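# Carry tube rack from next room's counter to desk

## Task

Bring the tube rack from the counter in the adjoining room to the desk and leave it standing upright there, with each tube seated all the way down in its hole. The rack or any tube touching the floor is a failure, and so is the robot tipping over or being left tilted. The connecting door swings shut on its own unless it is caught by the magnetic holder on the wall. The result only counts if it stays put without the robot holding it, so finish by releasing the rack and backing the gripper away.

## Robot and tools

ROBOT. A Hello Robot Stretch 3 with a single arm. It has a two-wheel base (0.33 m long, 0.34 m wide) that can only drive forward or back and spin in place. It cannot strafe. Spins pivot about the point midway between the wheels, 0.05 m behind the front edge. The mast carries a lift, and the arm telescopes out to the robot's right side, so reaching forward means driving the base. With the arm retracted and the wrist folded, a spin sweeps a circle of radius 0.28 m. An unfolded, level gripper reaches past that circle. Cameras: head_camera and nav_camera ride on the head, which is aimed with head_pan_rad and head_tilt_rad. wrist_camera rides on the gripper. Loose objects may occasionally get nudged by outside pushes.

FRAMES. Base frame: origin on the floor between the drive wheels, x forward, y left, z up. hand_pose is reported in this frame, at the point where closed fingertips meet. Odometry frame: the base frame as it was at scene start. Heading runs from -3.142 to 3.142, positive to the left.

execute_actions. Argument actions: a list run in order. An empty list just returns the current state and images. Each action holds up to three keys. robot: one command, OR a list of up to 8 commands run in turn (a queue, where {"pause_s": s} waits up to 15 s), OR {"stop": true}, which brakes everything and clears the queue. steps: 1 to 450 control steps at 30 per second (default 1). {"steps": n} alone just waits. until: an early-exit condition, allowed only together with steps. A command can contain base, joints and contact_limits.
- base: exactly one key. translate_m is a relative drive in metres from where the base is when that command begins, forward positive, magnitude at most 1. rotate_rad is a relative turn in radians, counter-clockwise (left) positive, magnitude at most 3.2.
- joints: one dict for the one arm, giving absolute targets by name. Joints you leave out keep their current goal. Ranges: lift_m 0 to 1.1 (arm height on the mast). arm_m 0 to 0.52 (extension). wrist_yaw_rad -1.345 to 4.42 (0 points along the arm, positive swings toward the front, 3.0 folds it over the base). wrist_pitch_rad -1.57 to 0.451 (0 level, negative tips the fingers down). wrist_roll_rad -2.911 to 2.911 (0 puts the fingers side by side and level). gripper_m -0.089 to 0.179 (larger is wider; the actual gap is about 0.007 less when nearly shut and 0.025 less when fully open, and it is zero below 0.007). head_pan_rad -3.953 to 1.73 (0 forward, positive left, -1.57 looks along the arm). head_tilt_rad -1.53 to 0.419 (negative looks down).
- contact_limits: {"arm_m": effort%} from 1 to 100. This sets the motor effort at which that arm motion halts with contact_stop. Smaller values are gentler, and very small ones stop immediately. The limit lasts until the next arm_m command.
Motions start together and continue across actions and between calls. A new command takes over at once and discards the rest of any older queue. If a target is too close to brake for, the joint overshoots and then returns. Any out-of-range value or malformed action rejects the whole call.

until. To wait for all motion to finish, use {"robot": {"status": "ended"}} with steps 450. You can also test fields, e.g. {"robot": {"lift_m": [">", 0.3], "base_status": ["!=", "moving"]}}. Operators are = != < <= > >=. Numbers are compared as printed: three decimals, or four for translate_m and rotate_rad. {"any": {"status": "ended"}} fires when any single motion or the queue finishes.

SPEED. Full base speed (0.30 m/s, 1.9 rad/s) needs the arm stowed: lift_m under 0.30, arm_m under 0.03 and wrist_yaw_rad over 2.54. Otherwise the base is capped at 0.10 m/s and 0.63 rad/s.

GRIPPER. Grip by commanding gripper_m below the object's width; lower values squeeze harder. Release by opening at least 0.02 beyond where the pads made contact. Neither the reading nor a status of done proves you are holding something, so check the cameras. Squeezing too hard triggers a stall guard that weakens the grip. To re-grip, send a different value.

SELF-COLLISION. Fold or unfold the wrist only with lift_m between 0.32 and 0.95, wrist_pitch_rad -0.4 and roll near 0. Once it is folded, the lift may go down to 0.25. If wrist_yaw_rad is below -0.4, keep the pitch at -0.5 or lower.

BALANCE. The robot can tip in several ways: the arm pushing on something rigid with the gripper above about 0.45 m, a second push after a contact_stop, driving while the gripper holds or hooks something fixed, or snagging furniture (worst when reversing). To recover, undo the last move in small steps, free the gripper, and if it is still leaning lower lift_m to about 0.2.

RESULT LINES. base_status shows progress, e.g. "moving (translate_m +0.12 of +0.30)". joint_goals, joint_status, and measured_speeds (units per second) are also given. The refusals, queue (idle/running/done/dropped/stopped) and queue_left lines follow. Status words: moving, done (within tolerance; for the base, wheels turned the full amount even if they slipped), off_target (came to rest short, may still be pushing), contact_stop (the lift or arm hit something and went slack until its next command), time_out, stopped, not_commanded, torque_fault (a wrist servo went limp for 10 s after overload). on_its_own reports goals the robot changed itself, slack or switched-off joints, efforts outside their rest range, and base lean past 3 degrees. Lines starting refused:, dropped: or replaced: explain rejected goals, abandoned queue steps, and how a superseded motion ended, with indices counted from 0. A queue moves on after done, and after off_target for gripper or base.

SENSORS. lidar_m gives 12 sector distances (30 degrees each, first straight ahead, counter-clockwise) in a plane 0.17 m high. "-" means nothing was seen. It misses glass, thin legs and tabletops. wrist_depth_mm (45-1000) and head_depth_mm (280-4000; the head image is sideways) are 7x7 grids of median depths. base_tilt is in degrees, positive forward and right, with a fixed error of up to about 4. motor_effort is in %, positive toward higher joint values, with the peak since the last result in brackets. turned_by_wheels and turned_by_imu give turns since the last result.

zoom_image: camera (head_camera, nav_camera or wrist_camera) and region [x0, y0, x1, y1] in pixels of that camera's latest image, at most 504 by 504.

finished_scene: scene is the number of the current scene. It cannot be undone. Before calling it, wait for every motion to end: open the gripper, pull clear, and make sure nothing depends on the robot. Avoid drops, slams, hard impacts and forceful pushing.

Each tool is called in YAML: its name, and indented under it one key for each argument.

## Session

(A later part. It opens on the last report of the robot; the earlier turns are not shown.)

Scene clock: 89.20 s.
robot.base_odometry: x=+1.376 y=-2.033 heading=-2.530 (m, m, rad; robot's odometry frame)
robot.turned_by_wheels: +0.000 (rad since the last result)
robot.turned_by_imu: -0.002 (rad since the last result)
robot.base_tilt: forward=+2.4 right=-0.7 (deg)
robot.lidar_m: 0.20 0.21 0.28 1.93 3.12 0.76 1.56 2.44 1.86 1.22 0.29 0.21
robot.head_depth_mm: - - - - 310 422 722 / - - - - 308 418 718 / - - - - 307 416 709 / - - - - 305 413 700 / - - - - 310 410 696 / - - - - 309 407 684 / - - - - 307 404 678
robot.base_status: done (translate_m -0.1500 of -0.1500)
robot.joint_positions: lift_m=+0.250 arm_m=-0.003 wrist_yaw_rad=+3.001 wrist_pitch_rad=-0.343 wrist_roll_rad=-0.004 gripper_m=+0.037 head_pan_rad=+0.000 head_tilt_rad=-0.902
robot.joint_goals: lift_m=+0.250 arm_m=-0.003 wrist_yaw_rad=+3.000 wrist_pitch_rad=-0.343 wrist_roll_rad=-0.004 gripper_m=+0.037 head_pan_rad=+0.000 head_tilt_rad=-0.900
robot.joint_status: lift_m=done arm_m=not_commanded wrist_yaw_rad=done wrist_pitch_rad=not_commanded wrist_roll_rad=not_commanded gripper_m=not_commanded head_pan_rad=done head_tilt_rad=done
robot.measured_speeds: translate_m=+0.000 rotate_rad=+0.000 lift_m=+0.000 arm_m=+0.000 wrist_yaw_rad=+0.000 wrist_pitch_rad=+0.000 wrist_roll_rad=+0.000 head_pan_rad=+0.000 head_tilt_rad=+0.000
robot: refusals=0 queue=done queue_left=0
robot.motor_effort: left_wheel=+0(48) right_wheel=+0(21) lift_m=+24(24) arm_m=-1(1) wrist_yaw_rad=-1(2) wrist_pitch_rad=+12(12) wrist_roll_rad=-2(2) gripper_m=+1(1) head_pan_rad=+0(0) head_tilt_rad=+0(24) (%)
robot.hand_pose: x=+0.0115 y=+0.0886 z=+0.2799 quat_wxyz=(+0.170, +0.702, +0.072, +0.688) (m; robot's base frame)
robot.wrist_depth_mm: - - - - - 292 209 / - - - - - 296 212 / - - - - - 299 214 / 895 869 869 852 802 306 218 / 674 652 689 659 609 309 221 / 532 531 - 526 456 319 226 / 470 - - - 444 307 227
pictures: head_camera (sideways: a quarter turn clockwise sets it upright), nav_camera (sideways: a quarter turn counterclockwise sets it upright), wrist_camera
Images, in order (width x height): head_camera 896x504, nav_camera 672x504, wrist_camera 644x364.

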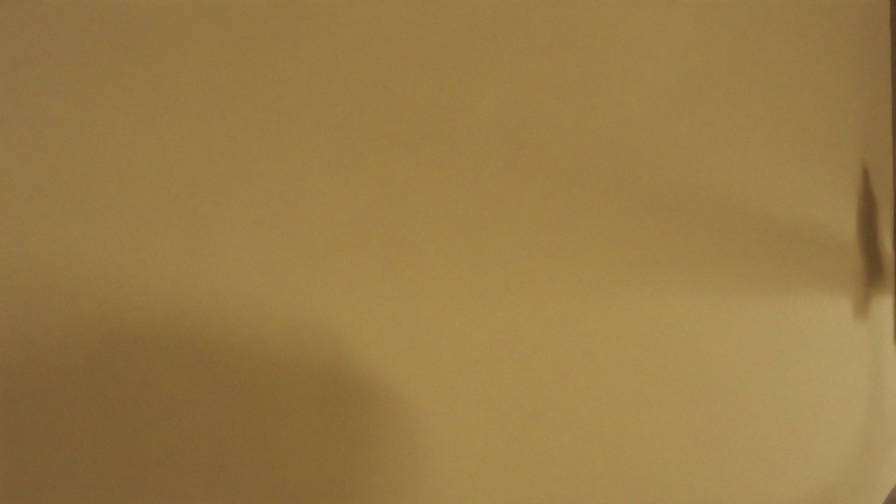

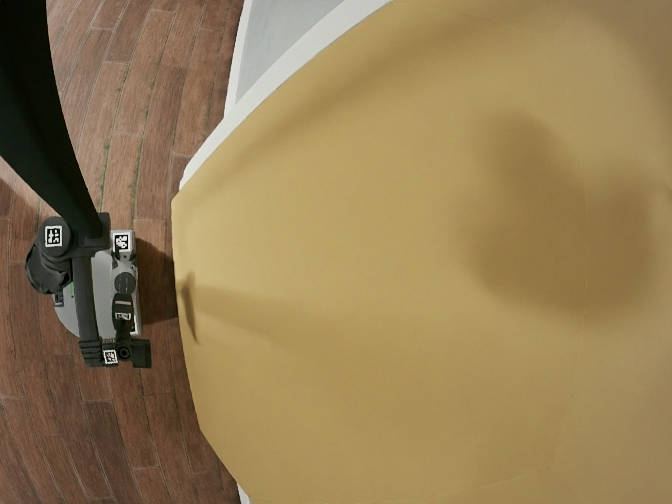

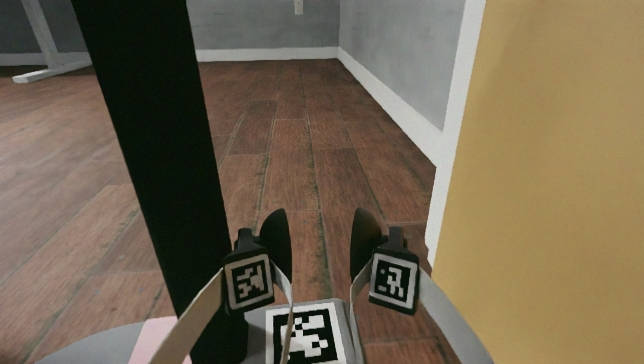

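execute_actions:
  actions:
    - {"robot":[{"base":{"translate_m":-0.1}},{"base":{"rotate_rad":-1.57},"joints":{"head_tilt_rad":-0.4}},{"base":{"translate_m":0.6}}],"steps":400,"until":{"robot":{"status":"ended"}}}

Scene clock: 99.90 s.
robot.base_odometry: x=+1.113 y=-1.485 heading=+2.183 (m, m, rad; robot's odometry frame)
robot.turned_by_wheels: -1.570 (rad since the last result)
robot.turned_by_imu: -1.571 (rad since the last result)
robot.base_tilt: forward=+2.4 right=-0.4 (deg)
robot.lidar_m: 1.21 0.58 0.45 0.30 0.31 0.43 2.40 1.11 1.40 2.71 1.61 1.24
robot.head_depth_mm: 1006 1065 1148 1227 1321 1446 1479 / 1016 1076 1145 1226 1333 1441 1477 / 1017 1078 1153 1236 1333 1443 1463 / 1022 1081 1157 1241 1343 1451 1458 / 1022 1088 1156 1251 1342 1470 1442 / 1022 1095 1167 1246 1352 1471 1430 / 1024 1085 1145 1234 1303 1345 1348
robot.base_status: done (translate_m +0.6000 of +0.6000)
robot.joint_positions: lift_m=+0.250 arm_m=-0.003 wrist_yaw_rad=+3.001 wrist_pitch_rad=-0.343 wrist_roll_rad=-0.004 gripper_m=+0.037 head_pan_rad=+0.000 head_tilt_rad=-0.408
robot.joint_goals: lift_m=+0.250 arm_m=-0.003 wrist_yaw_rad=+3.000 wrist_pitch_rad=-0.343 wrist_roll_rad=-0.004 gripper_m=+0.037 head_pan_rad=+0.000 head_tilt_rad=-0.400
robot.joint_status: lift_m=done arm_m=not_commanded wrist_yaw_rad=done wrist_pitch_rad=not_commanded wrist_roll_rad=not_commanded gripper_m=not_commanded head_pan_rad=done head_tilt_rad=done
robot.measured_speeds: translate_m=+0.000 rotate_rad=+0.000 lift_m=+0.000 arm_m=+0.000 wrist_yaw_rad=+0.000 wrist_pitch_rad=+0.000 wrist_roll_rad=+0.000 head_pan_rad=+0.000 head_tilt_rad=+0.000
robot: refusals=0 queue=done queue_left=0
robot.motor_effort: left_wheel=+3(16) right_wheel=-2(5) lift_m=+25(24) arm_m=-1(2) wrist_yaw_rad=+0(1) wrist_pitch_rad=+12(12) wrist_roll_rad=-2(2) gripper_m=+1(1) head_pan_rad=+0(0) head_tilt_rad=+3(24) (%)
robot.hand_pose: x=+0.0115 y=+0.0886 z=+0.2799 quat_wxyz=(+0.170, +0.702, +0.072, +0.688) (m; robot's base frame)
robot.wrist_depth_mm: 286 - 303 427 447 460 470 / 302 - 325 464 483 486 506 / 323 - 354 494 523 534 552 / 347 363 382 548 579 589 605 / 378 395 408 575 604 612 635 / 415 437 - 503 545 520 523 / 445 - - - 439 440 434
pictures: head_camera (sideways: a quarter turn clockwise sets it upright), nav_camera (sideways: a quarter turn counterclockwise sets it upright), wrist_camera
Images, in order (width x height): head_camera 896x504, nav_camera 672x504, wrist_camera 644x364.

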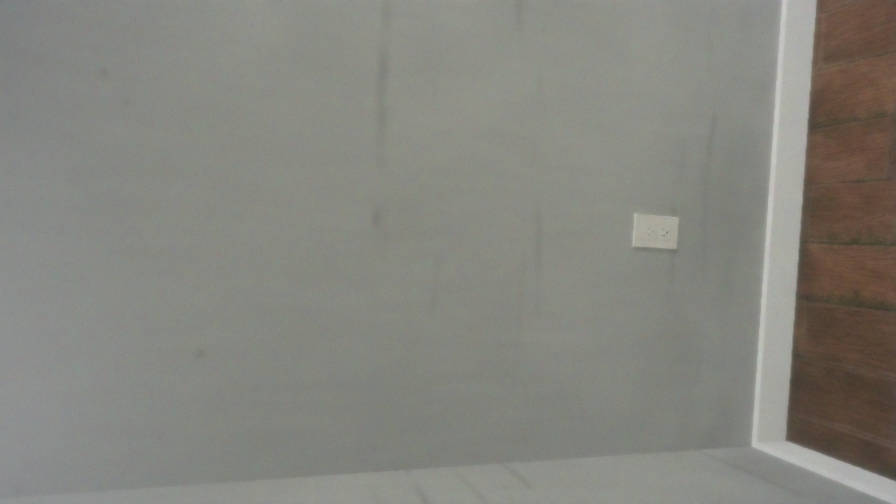

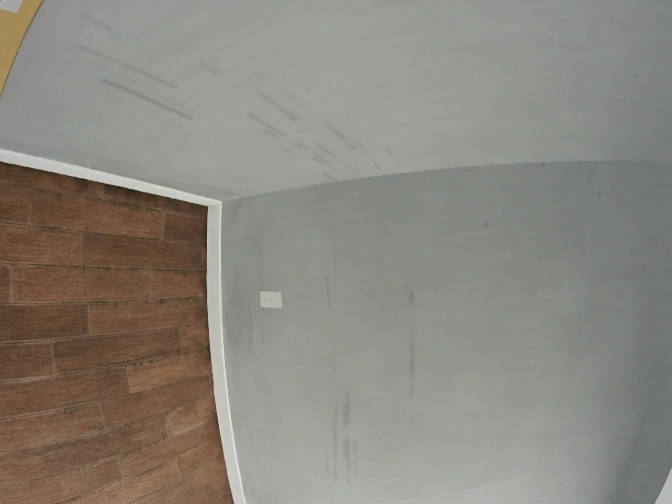

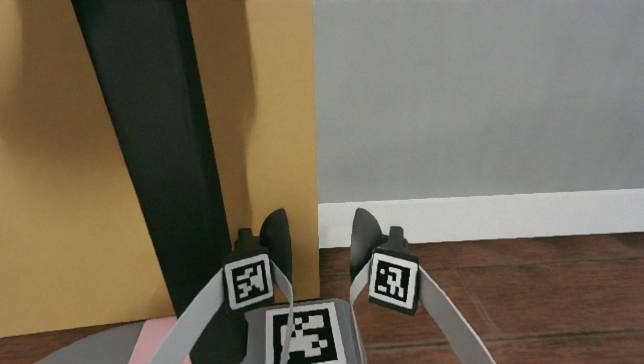

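Door holds. Look right.

execute_actions:
  actions:
    - {"robot":{"joints":{"head_pan_rad":-1.5,"head_tilt_rad":-0.3}},"steps":200,"until":{"robot":{"status":"ended"}}}

Scene clock: 102.23 s.
robot.base_odometry: x=+1.113 y=-1.485 heading=+2.183 (m, m, rad; robot's odometry frame)
robot.turned_by_wheels: +0.000 (rad since the last result)
robot.turned_by_imu: -0.001 (rad since the last result)
robot.base_tilt: forward=+2.6 right=-0.6 (deg)
robot.lidar_m: 1.22 0.58 0.45 0.30 0.31 0.43 2.40 1.11 1.40 2.71 1.61 1.24
robot.head_depth_mm: 2872 2981 3166 2709 2829 2156 1626 / 2913 3072 3164 2721 2795 2116 1615 / 2917 3097 3190 2748 2835 2117 1603 / 3000 3112 3243 2797 2924 2090 1622 / 3061 3169 3236 2774 2963 2072 1574 / 3069 3182 3329 2862 2942 2021 1573 / 2559 2684 2784 2891 2730 2027 1571
robot.base_status: done (translate_m +0.6000 of +0.6000)
robot.joint_positions: lift_m=+0.250 arm_m=-0.003 wrist_yaw_rad=+3.001 wrist_pitch_rad=-0.343 wrist_roll_rad=-0.004 gripper_m=+0.037 head_pan_rad=-1.493 head_tilt_rad=-0.310
robot.joint_goals: lift_m=+0.250 arm_m=-0.003 wrist_yaw_rad=+3.000 wrist_pitch_rad=-0.343 wrist_roll_rad=-0.004 gripper_m=+0.037 head_pan_rad=-1.500 head_tilt_rad=-0.300
robot.joint_status: lift_m=done arm_m=not_commanded wrist_yaw_rad=done wrist_pitch_rad=not_commanded wrist_roll_rad=not_commanded gripper_m=not_commanded head_pan_rad=done head_tilt_rad=done
robot.measured_speeds: translate_m=+0.000 rotate_rad=+0.000 lift_m=+0.000 arm_m=+0.000 wrist_yaw_rad=+0.000 wrist_pitch_rad=+0.000 wrist_roll_rad=+0.000 head_pan_rad=+0.000 head_tilt_rad=+0.000
robot: refusals=0 queue=done queue_left=0
robot.motor_effort: left_wheel=+3(4) right_wheel=-2(2) lift_m=+24(24) arm_m=-1(1) wrist_yaw_rad=+0(1) wrist_pitch_rad=+12(12) wrist_roll_rad=-2(2) gripper_m=+0(0) head_pan_rad=-3(36) head_tilt_rad=+3(13) (%)
robot.hand_pose: x=+0.0115 y=+0.0886 z=+0.2799 quat_wxyz=(+0.170, +0.702, +0.072, +0.688) (m; robot's base frame)
robot.wrist_depth_mm: 284 - 304 431 449 458 471 / 303 - 327 466 488 500 500 / 326 - 351 503 530 534 547 / 349 364 382 549 569 580 596 / 375 395 409 579 613 619 621 / 410 435 - 500 538 523 520 / 439 - - - 447 441 444
pictures: head_camera (sideways: a quarter turn clockwise sets it upright), nav_camera (sideways: a quarter turn counterclockwise sets it upright), wrist_camera
Images, in order (width x height): head_camera 896x504, nav_camera 672x504, wrist_camera 644x364.

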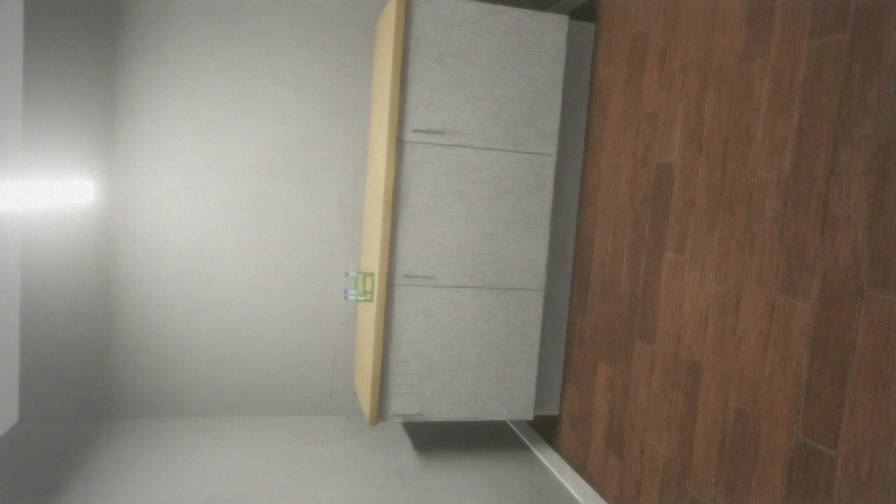

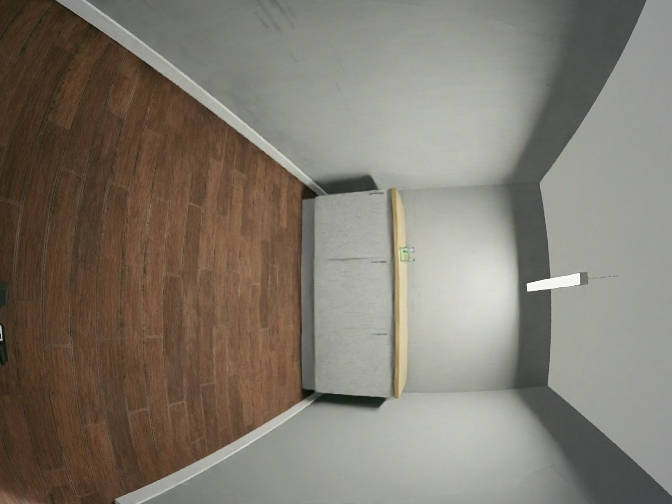

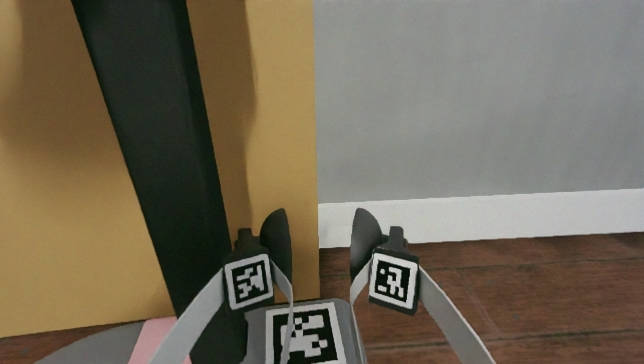

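execute_actions:
  actions:
    - {"robot":[{"base":{"rotate_rad":-1.57},"joints":{"head_pan_rad":0,"head_tilt_rad":-0.5}},{"base":{"translate_m":1.0}},{"base":{"translate_m":1.0}}],"steps":450,"until":{"robot":{"status":"ended"}}}

Scene clock: 118.27 s.
robot.base_odometry: x=+2.749 y=-0.334 heading=+0.613 (m, m, rad; robot's odometry frame)
robot.turned_by_wheels: -1.570 (rad since the last result)
robot.turned_by_imu: -1.566 (rad since the last result)
robot.base_tilt: forward=+2.4 right=-0.5 (deg)
robot.lidar_m: 0.73 0.78 1.05 1.04 1.11 1.64 2.29 1.41 1.10 1.09 0.95 0.74
robot.head_depth_mm: 1108 1186 1286 952 808 900 1005 / 1113 1192 1281 941 813 904 1018 / 1119 1206 1302 929 823 910 1030 / 1119 1209 1298 914 824 921 1040 / 1127 1213 1285 901 827 931 1051 / 1134 1226 1300 844 836 938 1061 / 1144 1220 1304 820 845 940 1064
robot.base_status: done (translate_m +1.0000 of +1.0000)
robot.joint_positions: lift_m=+0.250 arm_m=-0.003 wrist_yaw_rad=+3.001 wrist_pitch_rad=-0.343 wrist_roll_rad=-0.004 gripper_m=+0.037 head_pan_rad=-0.007 head_tilt_rad=-0.495
robot.joint_goals: lift_m=+0.250 arm_m=-0.003 wrist_yaw_rad=+3.000 wrist_pitch_rad=-0.343 wrist_roll_rad=-0.004 gripper_m=+0.037 head_pan_rad=+0.000 head_tilt_rad=-0.500
robot.joint_status: lift_m=done arm_m=not_commanded wrist_yaw_rad=done wrist_pitch_rad=not_commanded wrist_roll_rad=not_commanded gripper_m=not_commanded head_pan_rad=done head_tilt_rad=done
robot.measured_speeds: translate_m=+0.000 rotate_rad=+0.000 lift_m=+0.000 arm_m=+0.000 wrist_yaw_rad=+0.000 wrist_pitch_rad=+0.000 wrist_roll_rad=+0.000 head_pan_rad=+0.000 head_tilt_rad=+0.000
robot: refusals=0 queue=done queue_left=0
robot.motor_effort: left_wheel=+3(16) right_wheel=-2(7) lift_m=+25(24) arm_m=-1(1) wrist_yaw_rad=+0(1) wrist_pitch_rad=+12(12) wrist_roll_rad=-2(2) gripper_m=+0(0) head_pan_rad=+3(35) head_tilt_rad=-2(15) (%)
robot.hand_pose: x=+0.0115 y=+0.0885 z=+0.2799 quat_wxyz=(+0.170, +0.702, +0.072, +0.688) (m; robot's base frame)
robot.wrist_depth_mm: 964 - 983 - 1000 - 840 / - - - - - - 863 / - - - - - - 935 / 876 869 861 842 851 828 832 / 652 663 691 650 685 637 632 / 540 527 - 522 542 529 522 / 465 - - - 446 448 441
pictures: head_camera (sideways: a quarter turn clockwise sets it upright), nav_camera (sideways: a quarter turn counterclockwise sets it upright), wrist_camera
Images, in order (width x height): head_camera 896x504, nav_camera 672x504, wrist_camera 644x364.

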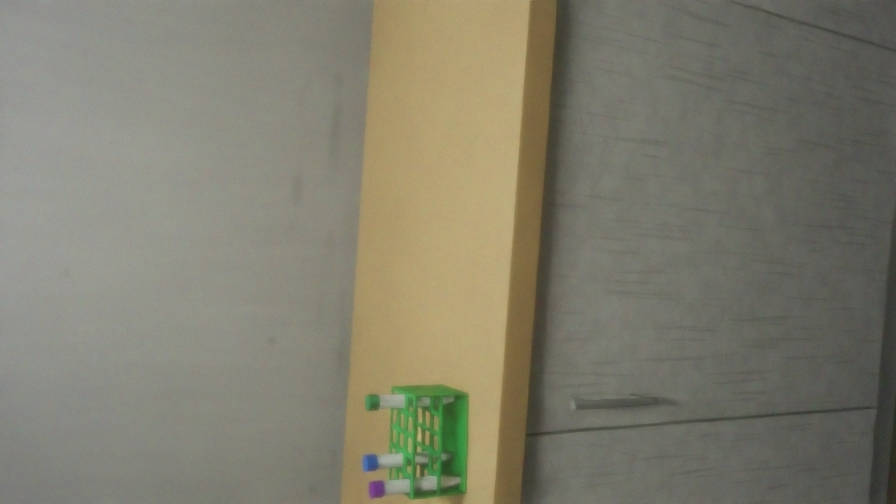

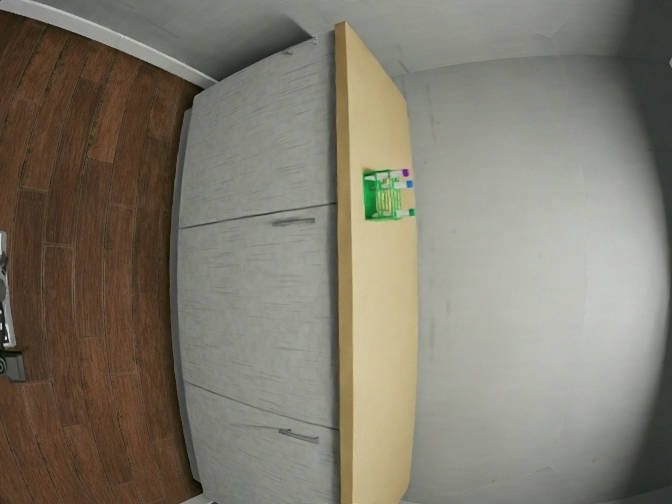

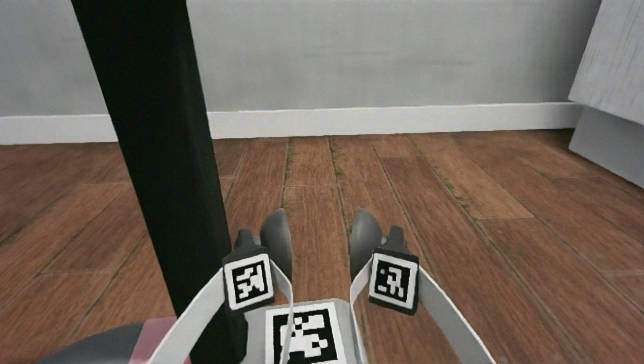

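execute_actions:
  actions:
    - {"robot":[{"base":{"translate_m":0.14}},{"base":{"rotate_rad":1.57},"joints":{"head_pan_rad":-1.57,"head_tilt_rad":-0.7}},{"base":{"translate_m":0.28},"joints":{"lift_m":0.9,"wrist_pitch_rad":-0.4}},{"joints":{"wrist_yaw_rad":1.5}},{"joints":{"lift_m":1.1,"gripper_m":0.179}},{"joints":{"wrist_yaw_rad":0.0,"wrist_pitch_rad":-1.2}}],"steps":450,"until":{"robot":{"status":"ended"}}}
    - {"steps":300,"until":{"robot":{"status":"ended"}}}

Scene clock: 142.70 s.
robot.base_odometry: x=+2.703 y=-0.024 heading=+2.183 (m, m, rad; robot's odometry frame)
robot.turned_by_wheels: +1.570 (rad since the last result)
robot.turned_by_imu: +1.568 (rad since the last result)
robot.base_tilt: forward=+2.5 right=-0.5 (deg)
robot.lidar_m: 0.75 0.80 1.16 2.44 1.81 1.40 1.37 0.81 0.63 0.61 0.65 0.76
robot.head_depth_mm: - - - - - - 1174 / - - - - - - 1172 / - - - - - - 1166 / 1033 1124 873 - - - 1172 / 1036 1141 861 714 820 1049 1197 / 1051 1141 851 723 851 1089 1189 / 1055 1136 838 731 860 1006 1194
robot.base_status: done (translate_m +0.2800 of +0.2800)
robot.joint_positions: lift_m=+1.098 arm_m=-0.003 wrist_yaw_rad=+0.002 wrist_pitch_rad=-1.201 wrist_roll_rad=-0.004 gripper_m=+0.179 head_pan_rad=-1.563 head_tilt_rad=-0.692
robot.joint_goals: lift_m=+1.100 arm_m=-0.003 wrist_yaw_rad=+0.000 wrist_pitch_rad=-1.200 wrist_roll_rad=-0.004 gripper_m=+0.179 head_pan_rad=-1.570 head_tilt_rad=-0.700
robot.joint_status: lift_m=done arm_m=not_commanded wrist_yaw_rad=done wrist_pitch_rad=done wrist_roll_rad=not_commanded gripper_m=done head_pan_rad=done head_tilt_rad=done
robot.measured_speeds: translate_m=+0.000 rotate_rad=+0.000 lift_m=+0.000 arm_m=+0.000 wrist_yaw_rad=+0.000 wrist_pitch_rad=+0.000 wrist_roll_rad=+0.000 head_pan_rad=+0.000 head_tilt_rad=+0.000
robot: refusals=0 queue=done queue_left=0
robot.motor_effort: left_wheel=-4(14) right_wheel=+2(8) lift_m=+31(32) arm_m=-1(2) wrist_yaw_rad=-1(2) wrist_pitch_rad=+2(13) wrist_roll_rad=-2(2) gripper_m=+0(85) head_pan_rad=-3(38) head_tilt_rad=-4(17) (%)
robot.hand_pose: x=-0.0215 y=-0.2124 z=+0.9888 quat_wxyz=(+0.585, +0.401, -0.581, -0.399) (m; robot's base frame)
robot.wrist_depth_mm: 745 649 620 593 575 554 552 / 869 837 792 767 737 714 691 / 879 - - - - - 940 / 915 - - - - - - / 903 - - - - - - / 877 - - - - - - / - - - - - - -
pictures: head_camera (sideways: a quarter turn clockwise sets it upright), nav_camera (sideways: a quarter turn counterclockwise sets it upright), wrist_camera
Images, in order (width x height): head_camera 896x504, nav_camera 672x504, wrist_camera 644x364.

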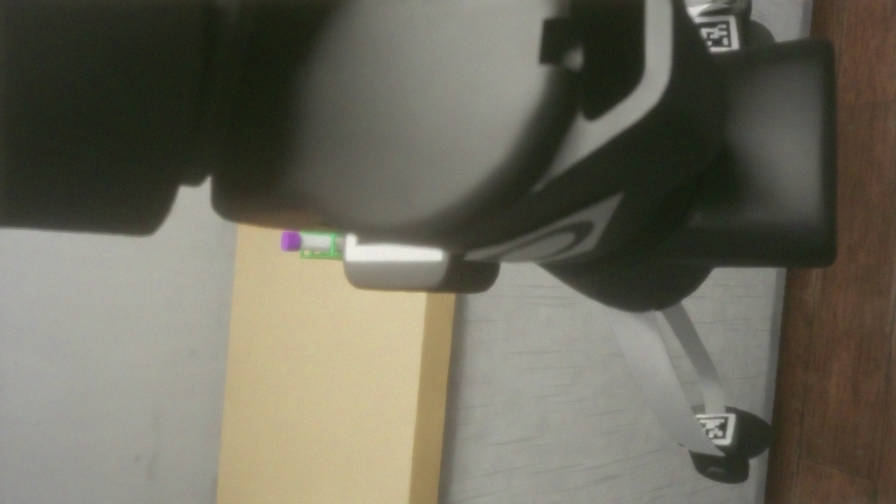

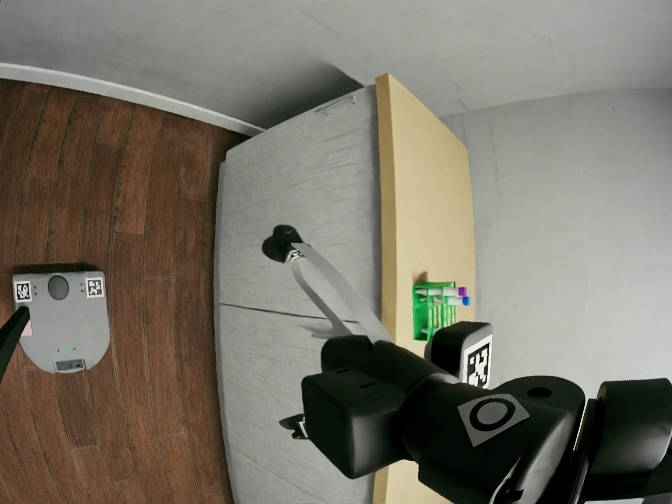

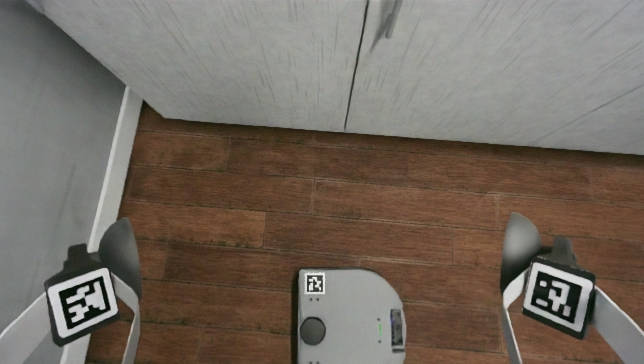

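execute_actions:
  actions:
    - {"robot":{"joints":{"arm_m":0.2,"wrist_pitch_rad":-0.8}},"steps":200,"until":{"robot":{"status":"ended"}}}

Scene clock: 147.80 s.
robot.base_odometry: x=+2.703 y=-0.024 heading=+2.183 (m, m, rad; robot's odometry frame)
robot.turned_by_wheels: +0.000 (rad since the last result)
robot.turned_by_imu: -0.001 (rad since the last result)
robot.base_tilt: forward=+2.5 right=-0.5 (deg)
robot.lidar_m: 0.75 0.80 1.17 2.44 1.80 1.40 1.37 0.81 0.63 0.61 0.65 0.76
robot.head_depth_mm: 994 1157 918 718 804 965 1176 / - 1155 948 708 810 974 1194 / - - 734 718 822 987 1192 / 1029 - 756 722 828 1004 1187 / 1038 1134 859 716 836 1013 1205 / 1048 1139 893 722 848 1031 1198 / 1054 1138 839 732 856 1045 1190
robot.base_status: done (translate_m +0.2800 of +0.2800)
robot.joint_positions: lift_m=+1.098 arm_m=+0.200 wrist_yaw_rad=+0.000 wrist_pitch_rad=-0.815 wrist_roll_rad=-0.004 gripper_m=+0.179 head_pan_rad=-1.563 head_tilt_rad=-0.692
robot.joint_goals: lift_m=+1.100 arm_m=+0.200 wrist_yaw_rad=+0.000 wrist_pitch_rad=-0.800 wrist_roll_rad=-0.004 gripper_m=+0.179 head_pan_rad=-1.570 head_tilt_rad=-0.700
robot.joint_status: lift_m=done arm_m=done wrist_yaw_rad=done wrist_pitch_rad=done wrist_roll_rad=not_commanded gripper_m=done head_pan_rad=done head_tilt_rad=done
robot.measured_speeds: translate_m=+0.000 rotate_rad=+0.000 lift_m=+0.000 arm_m=+0.000 wrist_yaw_rad=+0.000 wrist_pitch_rad=+0.000 wrist_roll_rad=+0.000 head_pan_rad=+0.000 head_tilt_rad=+0.000
robot: refusals=0 queue=done queue_left=0
robot.motor_effort: left_wheel=-4(4) right_wheel=+2(2) lift_m=+31(30) arm_m=+3(6) wrist_yaw_rad=-1(1) wrist_pitch_rad=+9(12) wrist_roll_rad=-1(1) gripper_m=+0(1) head_pan_rad=-3(3) head_tilt_rad=-2(3) (%)
robot.hand_pose: x=-0.0215 y=-0.5029 z=+1.0334 quat_wxyz=(+0.651, +0.281, -0.647, -0.280) (m; robot's base frame)
robot.wrist_depth_mm: 522 521 523 525 523 516 508 / 444 452 446 321 343 446 447 / 390 396 392 369 371 388 391 / 346 348 348 349 347 349 342 / 470 438 429 352 337 322 315 / 773 685 627 595 534 514 452 / 923 - - - 941 869 870
pictures: head_camera (sideways: a quarter turn clockwise sets it upright), nav_camera (sideways: a quarter turn counterclockwise sets it upright), wrist_camera
Images, in order (width x height): head_camera 896x504, nav_camera 672x504, wrist_camera 644x364.

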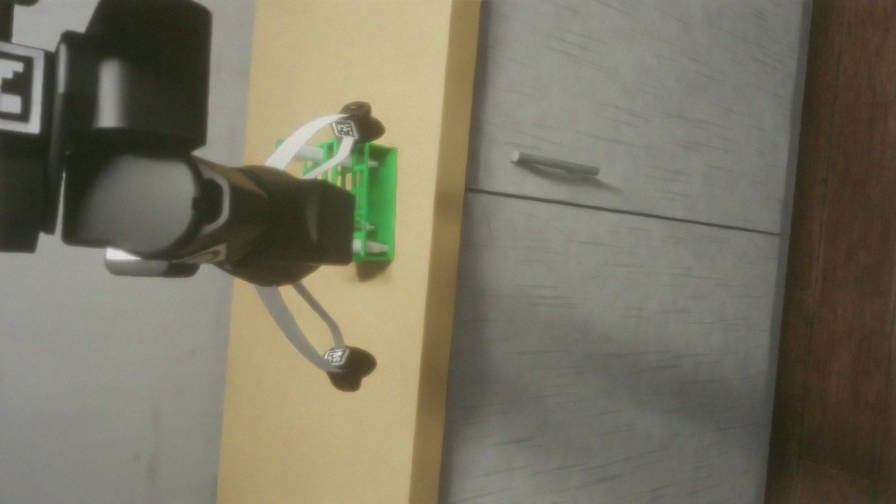

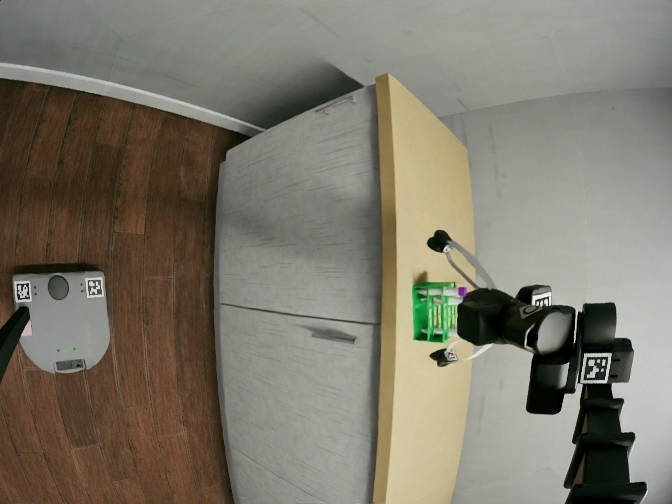

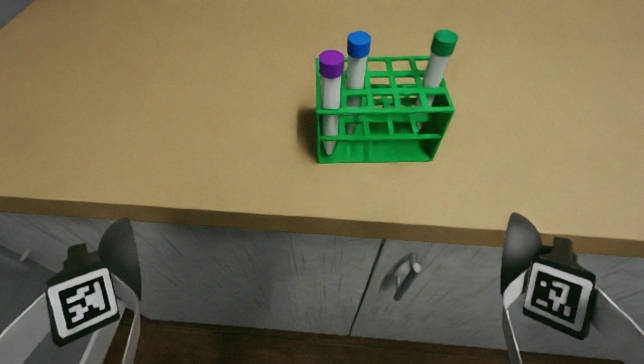

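execute_actions:
  actions:
    - {"robot":{"base":{"translate_m":-0.06},"joints":{"arm_m":0.3,"wrist_pitch_rad":-1.0}},"steps":200,"until":{"robot":{"status":"ended"}}}

Scene clock: 153.97 s.
robot.base_odometry: x=+2.737 y=-0.073 heading=+2.183 (m, m, rad; robot's odometry frame)
robot.turned_by_wheels: +0.000 (rad since the last result)
robot.turned_by_imu: -0.002 (rad since the last result)
robot.base_tilt: forward=+2.4 right=-0.5 (deg)
robot.lidar_m: 0.81 0.86 1.25 2.44 1.73 1.34 1.31 0.80 0.62 0.61 0.65 0.82
robot.head_depth_mm: 1007 1115 915 716 797 952 1179 / - 1135 912 712 803 963 1190 / - 1131 846 704 813 982 1191 / 1026 - 742 718 823 991 1186 / 1036 1136 751 716 831 1004 1201 / 1041 1136 849 707 844 1022 1196 / 1054 1133 839 724 849 1034 1185
robot.base_status: done (translate_m -0.0600 of -0.0600)
robot.joint_positions: lift_m=+1.098 arm_m=+0.300 wrist_yaw_rad=+0.000 wrist_pitch_rad=-1.006 wrist_roll_rad=-0.004 gripper_m=+0.179 head_pan_rad=-1.563 head_tilt_rad=-0.692
robot.joint_goals: lift_m=+1.100 arm_m=+0.300 wrist_yaw_rad=+0.000 wrist_pitch_rad=-1.000 wrist_roll_rad=-0.004 gripper_m=+0.179 head_pan_rad=-1.570 head_tilt_rad=-0.700
robot.joint_status: lift_m=done arm_m=done wrist_yaw_rad=done wrist_pitch_rad=done wrist_roll_rad=not_commanded gripper_m=done head_pan_rad=done head_tilt_rad=done
robot.measured_speeds: translate_m=+0.000 rotate_rad=+0.000 lift_m=+0.000 arm_m=+0.000 wrist_yaw_rad=+0.000 wrist_pitch_rad=+0.000 wrist_roll_rad=+0.000 head_pan_rad=+0.000 head_tilt_rad=+0.000
robot: refusals=0 queue=done queue_left=0
robot.motor_effort: left_wheel=-4(9) right_wheel=+2(4) lift_m=+30(31) arm_m=+3(5) wrist_yaw_rad=-1(1) wrist_pitch_rad=+4(7) wrist_roll_rad=-2(1) gripper_m=+0(0) head_pan_rad=-3(3) head_tilt_rad=-3(3) (%)
robot.hand_pose: x=-0.0216 y=-0.5615 z=+1.0071 quat_wxyz=(+0.621, +0.342, -0.618, -0.340) (m; robot's base frame)
robot.wrist_depth_mm: 370 371 370 369 363 369 372 / 340 341 250 250 328 340 341 / 315 313 303 302 310 313 316 / 295 294 293 292 292 291 294 / 298 279 278 275 273 277 273 / 891 - 954 752 628 573 358 / - - - - - - -
pictures: head_camera (sideways: a quarter turn clockwise sets it upright), nav_camera (sideways: a quarter turn counterclockwise sets it upright), wrist_camera
Images, in order (width x height): head_camera 896x504, nav_camera 672x504, wrist_camera 644x364.

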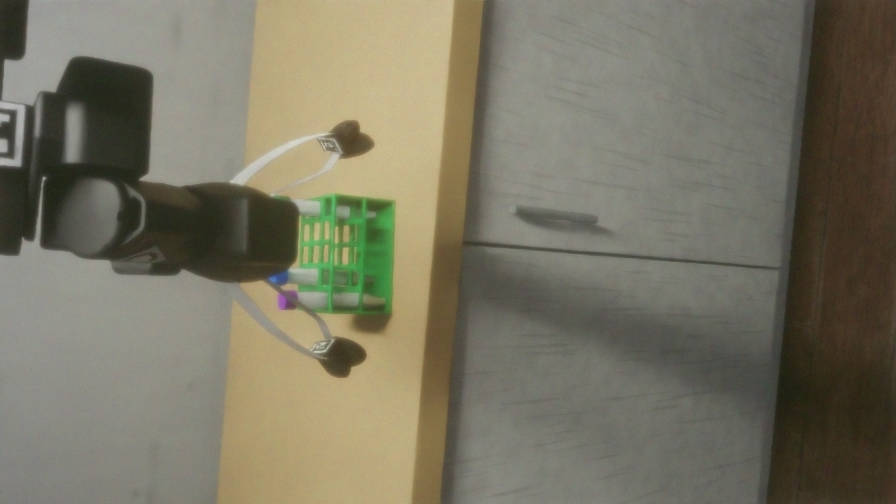

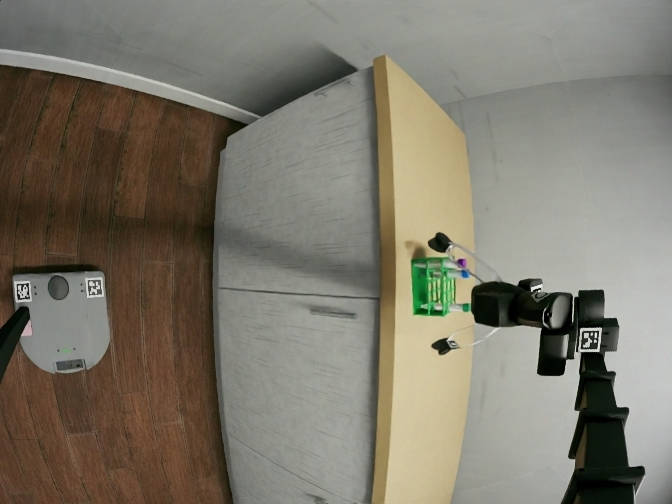

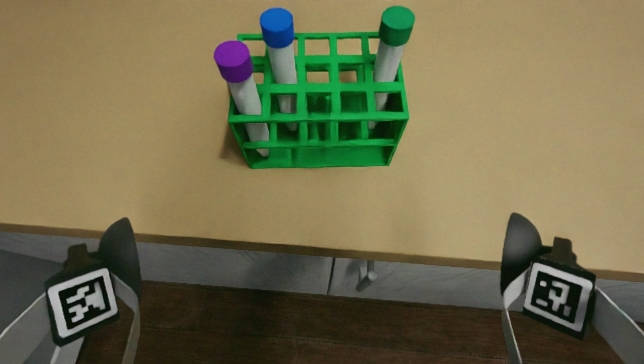

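execute_actions:
  actions:
    - {"robot":[{"joints":{"wrist_pitch_rad":-1.2}},{"joints":{"arm_m":0.45}}],"steps":200,"until":{"robot":{"status":"ended"}}}

Scene clock: 163.93 s.
robot.base_odometry: x=+2.737 y=-0.073 heading=+2.183 (m, m, rad; robot's odometry frame)
robot.turned_by_wheels: +0.000 (rad since the last result)
robot.turned_by_imu: -0.002 (rad since the last result)
robot.base_tilt: forward=+2.6 right=-0.5 (deg)
robot.lidar_m: 0.81 0.86 1.25 2.44 1.73 1.34 1.32 0.80 0.62 0.61 0.65 0.82
robot.head_depth_mm: 1019 1123 913 710 797 948 1181 / 1009 1133 899 714 803 964 1198 / - 1128 827 703 811 975 1190 / 1023 1115 740 716 823 994 1189 / 1032 1135 777 716 830 1001 1200 / 1037 1139 852 708 842 1019 1191 / 1052 1135 840 724 851 1031 1194
robot.base_status: done (translate_m -0.0600 of -0.0600)
robot.joint_positions: lift_m=+1.098 arm_m=+0.450 wrist_yaw_rad=+0.000 wrist_pitch_rad=-1.203 wrist_roll_rad=-0.004 gripper_m=+0.179 head_pan_rad=-1.563 head_tilt_rad=-0.692
robot.joint_goals: lift_m=+1.100 arm_m=+0.450 wrist_yaw_rad=+0.000 wrist_pitch_rad=-1.200 wrist_roll_rad=-0.004 gripper_m=+0.179 head_pan_rad=-1.570 head_tilt_rad=-0.700
robot.joint_status: lift_m=done arm_m=done wrist_yaw_rad=done wrist_pitch_rad=done wrist_roll_rad=not_commanded gripper_m=done head_pan_rad=done head_tilt_rad=done
robot.measured_speeds: translate_m=+0.000 rotate_rad=+0.000 lift_m=+0.000 arm_m=+0.000 wrist_yaw_rad=+0.000 wrist_pitch_rad=+0.000 wrist_roll_rad=+0.000 head_pan_rad=+0.000 head_tilt_rad=+0.000
robot: refusals=0 queue=done queue_left=0
robot.motor_effort: left_wheel=-4(4) right_wheel=+2(2) lift_m=+31(30) arm_m=+3(4) wrist_yaw_rad=+0(0) wrist_pitch_rad=+2(6) wrist_roll_rad=-2(2) gripper_m=+1(0) head_pan_rad=-3(3) head_tilt_rad=-3(3) (%)
robot.hand_pose: x=-0.0216 y=-0.6644 z=+0.9887 quat_wxyz=(+0.584, +0.401, -0.581, -0.399) (m; robot's base frame)
robot.wrist_depth_mm: 285 285 290 287 288 289 287 / 278 275 278 276 280 276 277 / 266 267 223 223 262 268 269 / 256 257 177 182 175 258 258 / 248 247 170 209 204 249 249 / - 239 239 237 241 241 242 / 953 234 232 232 232 234 231
pictures: head_camera (sideways: a quarter turn clockwise sets it upright), nav_camera (sideways: a quarter turn counterclockwise sets it upright), wrist_camera
Images, in order (width x height): head_camera 896x504, nav_camera 672x504, wrist_camera 644x364.

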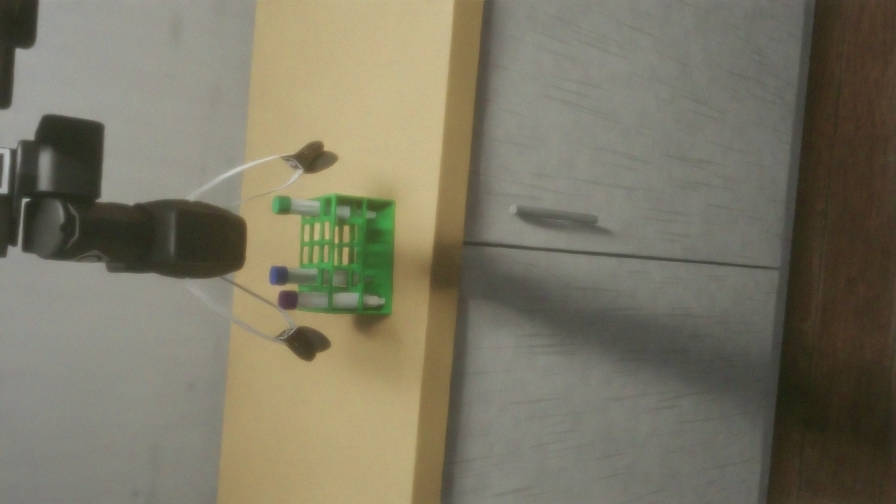

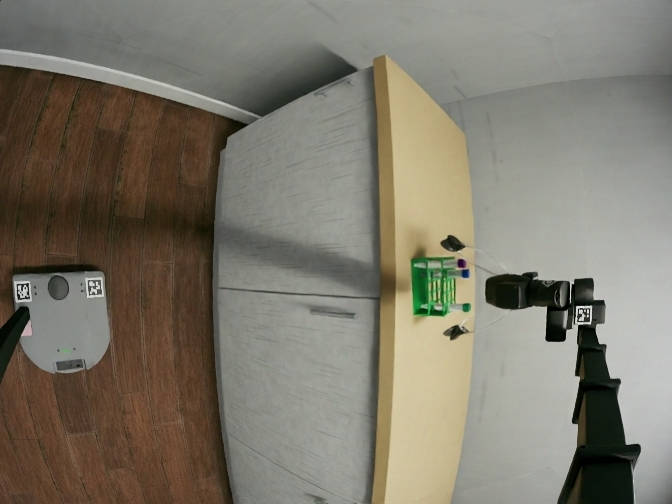

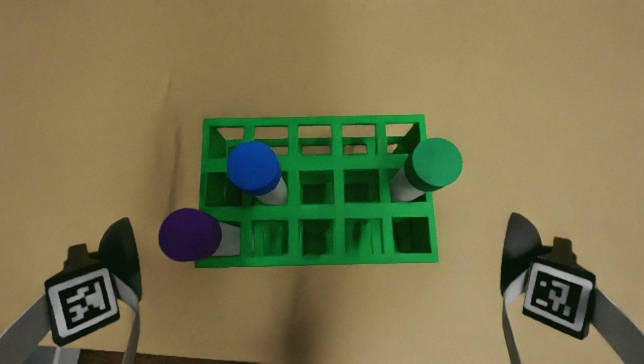

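execute_actions:
  actions:
    - {"robot":[{"joints":{"arm_m":0.468}},{"joints":{"lift_m":1.055}}],"steps":200,"until":{"robot":{"status":"ended"}}}

Scene clock: 169.23 s.
robot.base_odometry: x=+2.737 y=-0.073 heading=+2.183 (m, m, rad; robot's odometry frame)
robot.turned_by_wheels: +0.000 (rad since the last result)
robot.turned_by_imu: -0.001 (rad since the last result)
robot.base_tilt: forward=+2.5 right=-0.6 (deg)
robot.lidar_m: 0.81 0.86 1.26 2.43 1.73 1.34 1.32 0.80 0.62 0.61 0.65 0.82
robot.head_depth_mm: - 1131 910 712 795 952 1181 / 1040 1127 898 711 807 965 1189 / - 1135 885 703 813 977 1197 / 1027 - 742 718 822 988 1175 / 1037 1132 755 720 831 1006 1207 / 1043 1140 851 707 840 1017 1202 / 1047 1131 837 720 852 1034 1198
robot.base_status: done (translate_m -0.0600 of -0.0600)
robot.joint_positions: lift_m=+1.055 arm_m=+0.468 wrist_yaw_rad=+0.000 wrist_pitch_rad=-1.203 wrist_roll_rad=-0.004 gripper_m=+0.179 head_pan_rad=-1.563 head_tilt_rad=-0.692
robot.joint_goals: lift_m=+1.055 arm_m=+0.468 wrist_yaw_rad=+0.000 wrist_pitch_rad=-1.200 wrist_roll_rad=-0.004 gripper_m=+0.179 head_pan_rad=-1.570 head_tilt_rad=-0.700
robot.joint_status: lift_m=done arm_m=done wrist_yaw_rad=done wrist_pitch_rad=done wrist_roll_rad=not_commanded gripper_m=done head_pan_rad=done head_tilt_rad=done
robot.measured_speeds: translate_m=+0.000 rotate_rad=+0.000 lift_m=+0.000 arm_m=+0.000 wrist_yaw_rad=+0.000 wrist_pitch_rad=+0.000 wrist_roll_rad=+0.000 head_pan_rad=+0.000 head_tilt_rad=+0.000
robot: refusals=0 queue=done queue_left=0
robot.motor_effort: left_wheel=-4(4) right_wheel=+2(2) lift_m=+22(31) arm_m=+3(0) wrist_yaw_rad=-1(0) wrist_pitch_rad=+2(2) wrist_roll_rad=-2(2) gripper_m=+0(0) head_pan_rad=-3(3) head_tilt_rad=-3(3) (%)
robot.hand_pose: x=-0.0216 y=-0.6824 z=+0.9461 quat_wxyz=(+0.584, +0.401, -0.581, -0.399) (m; robot's base frame)
robot.wrist_depth_mm: 239 238 240 239 238 239 238 / 228 229 228 229 227 229 229 / 220 220 219 175 175 220 220 / 212 211 86 135 135 86 213 / 205 203 128 130 130 202 207 / 197 80 156 159 160 196 200 / 189 189 191 192 191 192 191
pictures: head_camera (sideways: a quarter turn clockwise sets it upright), nav_camera (sideways: a quarter turn counterclockwise sets it upright), wrist_camera
Images, in order (width x height): head_camera 896x504, nav_camera 672x504, wrist_camera 644x364.

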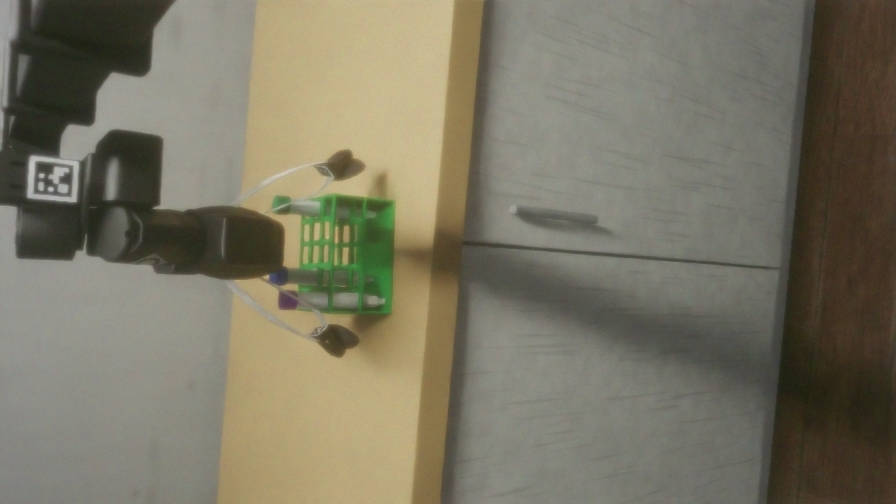

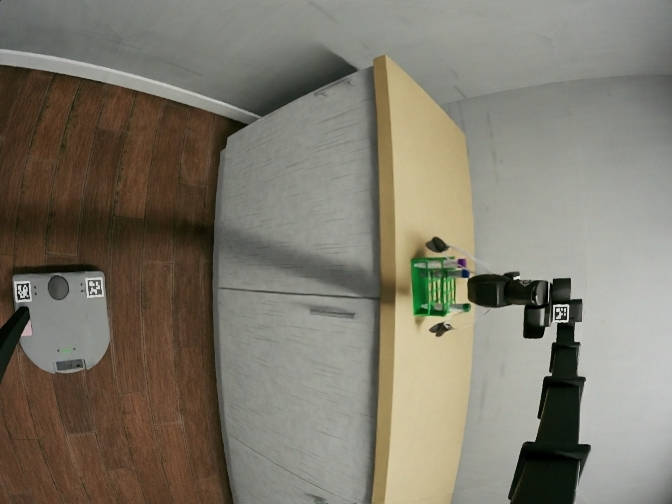

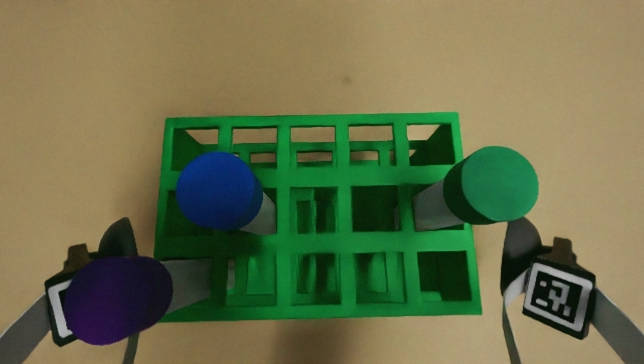

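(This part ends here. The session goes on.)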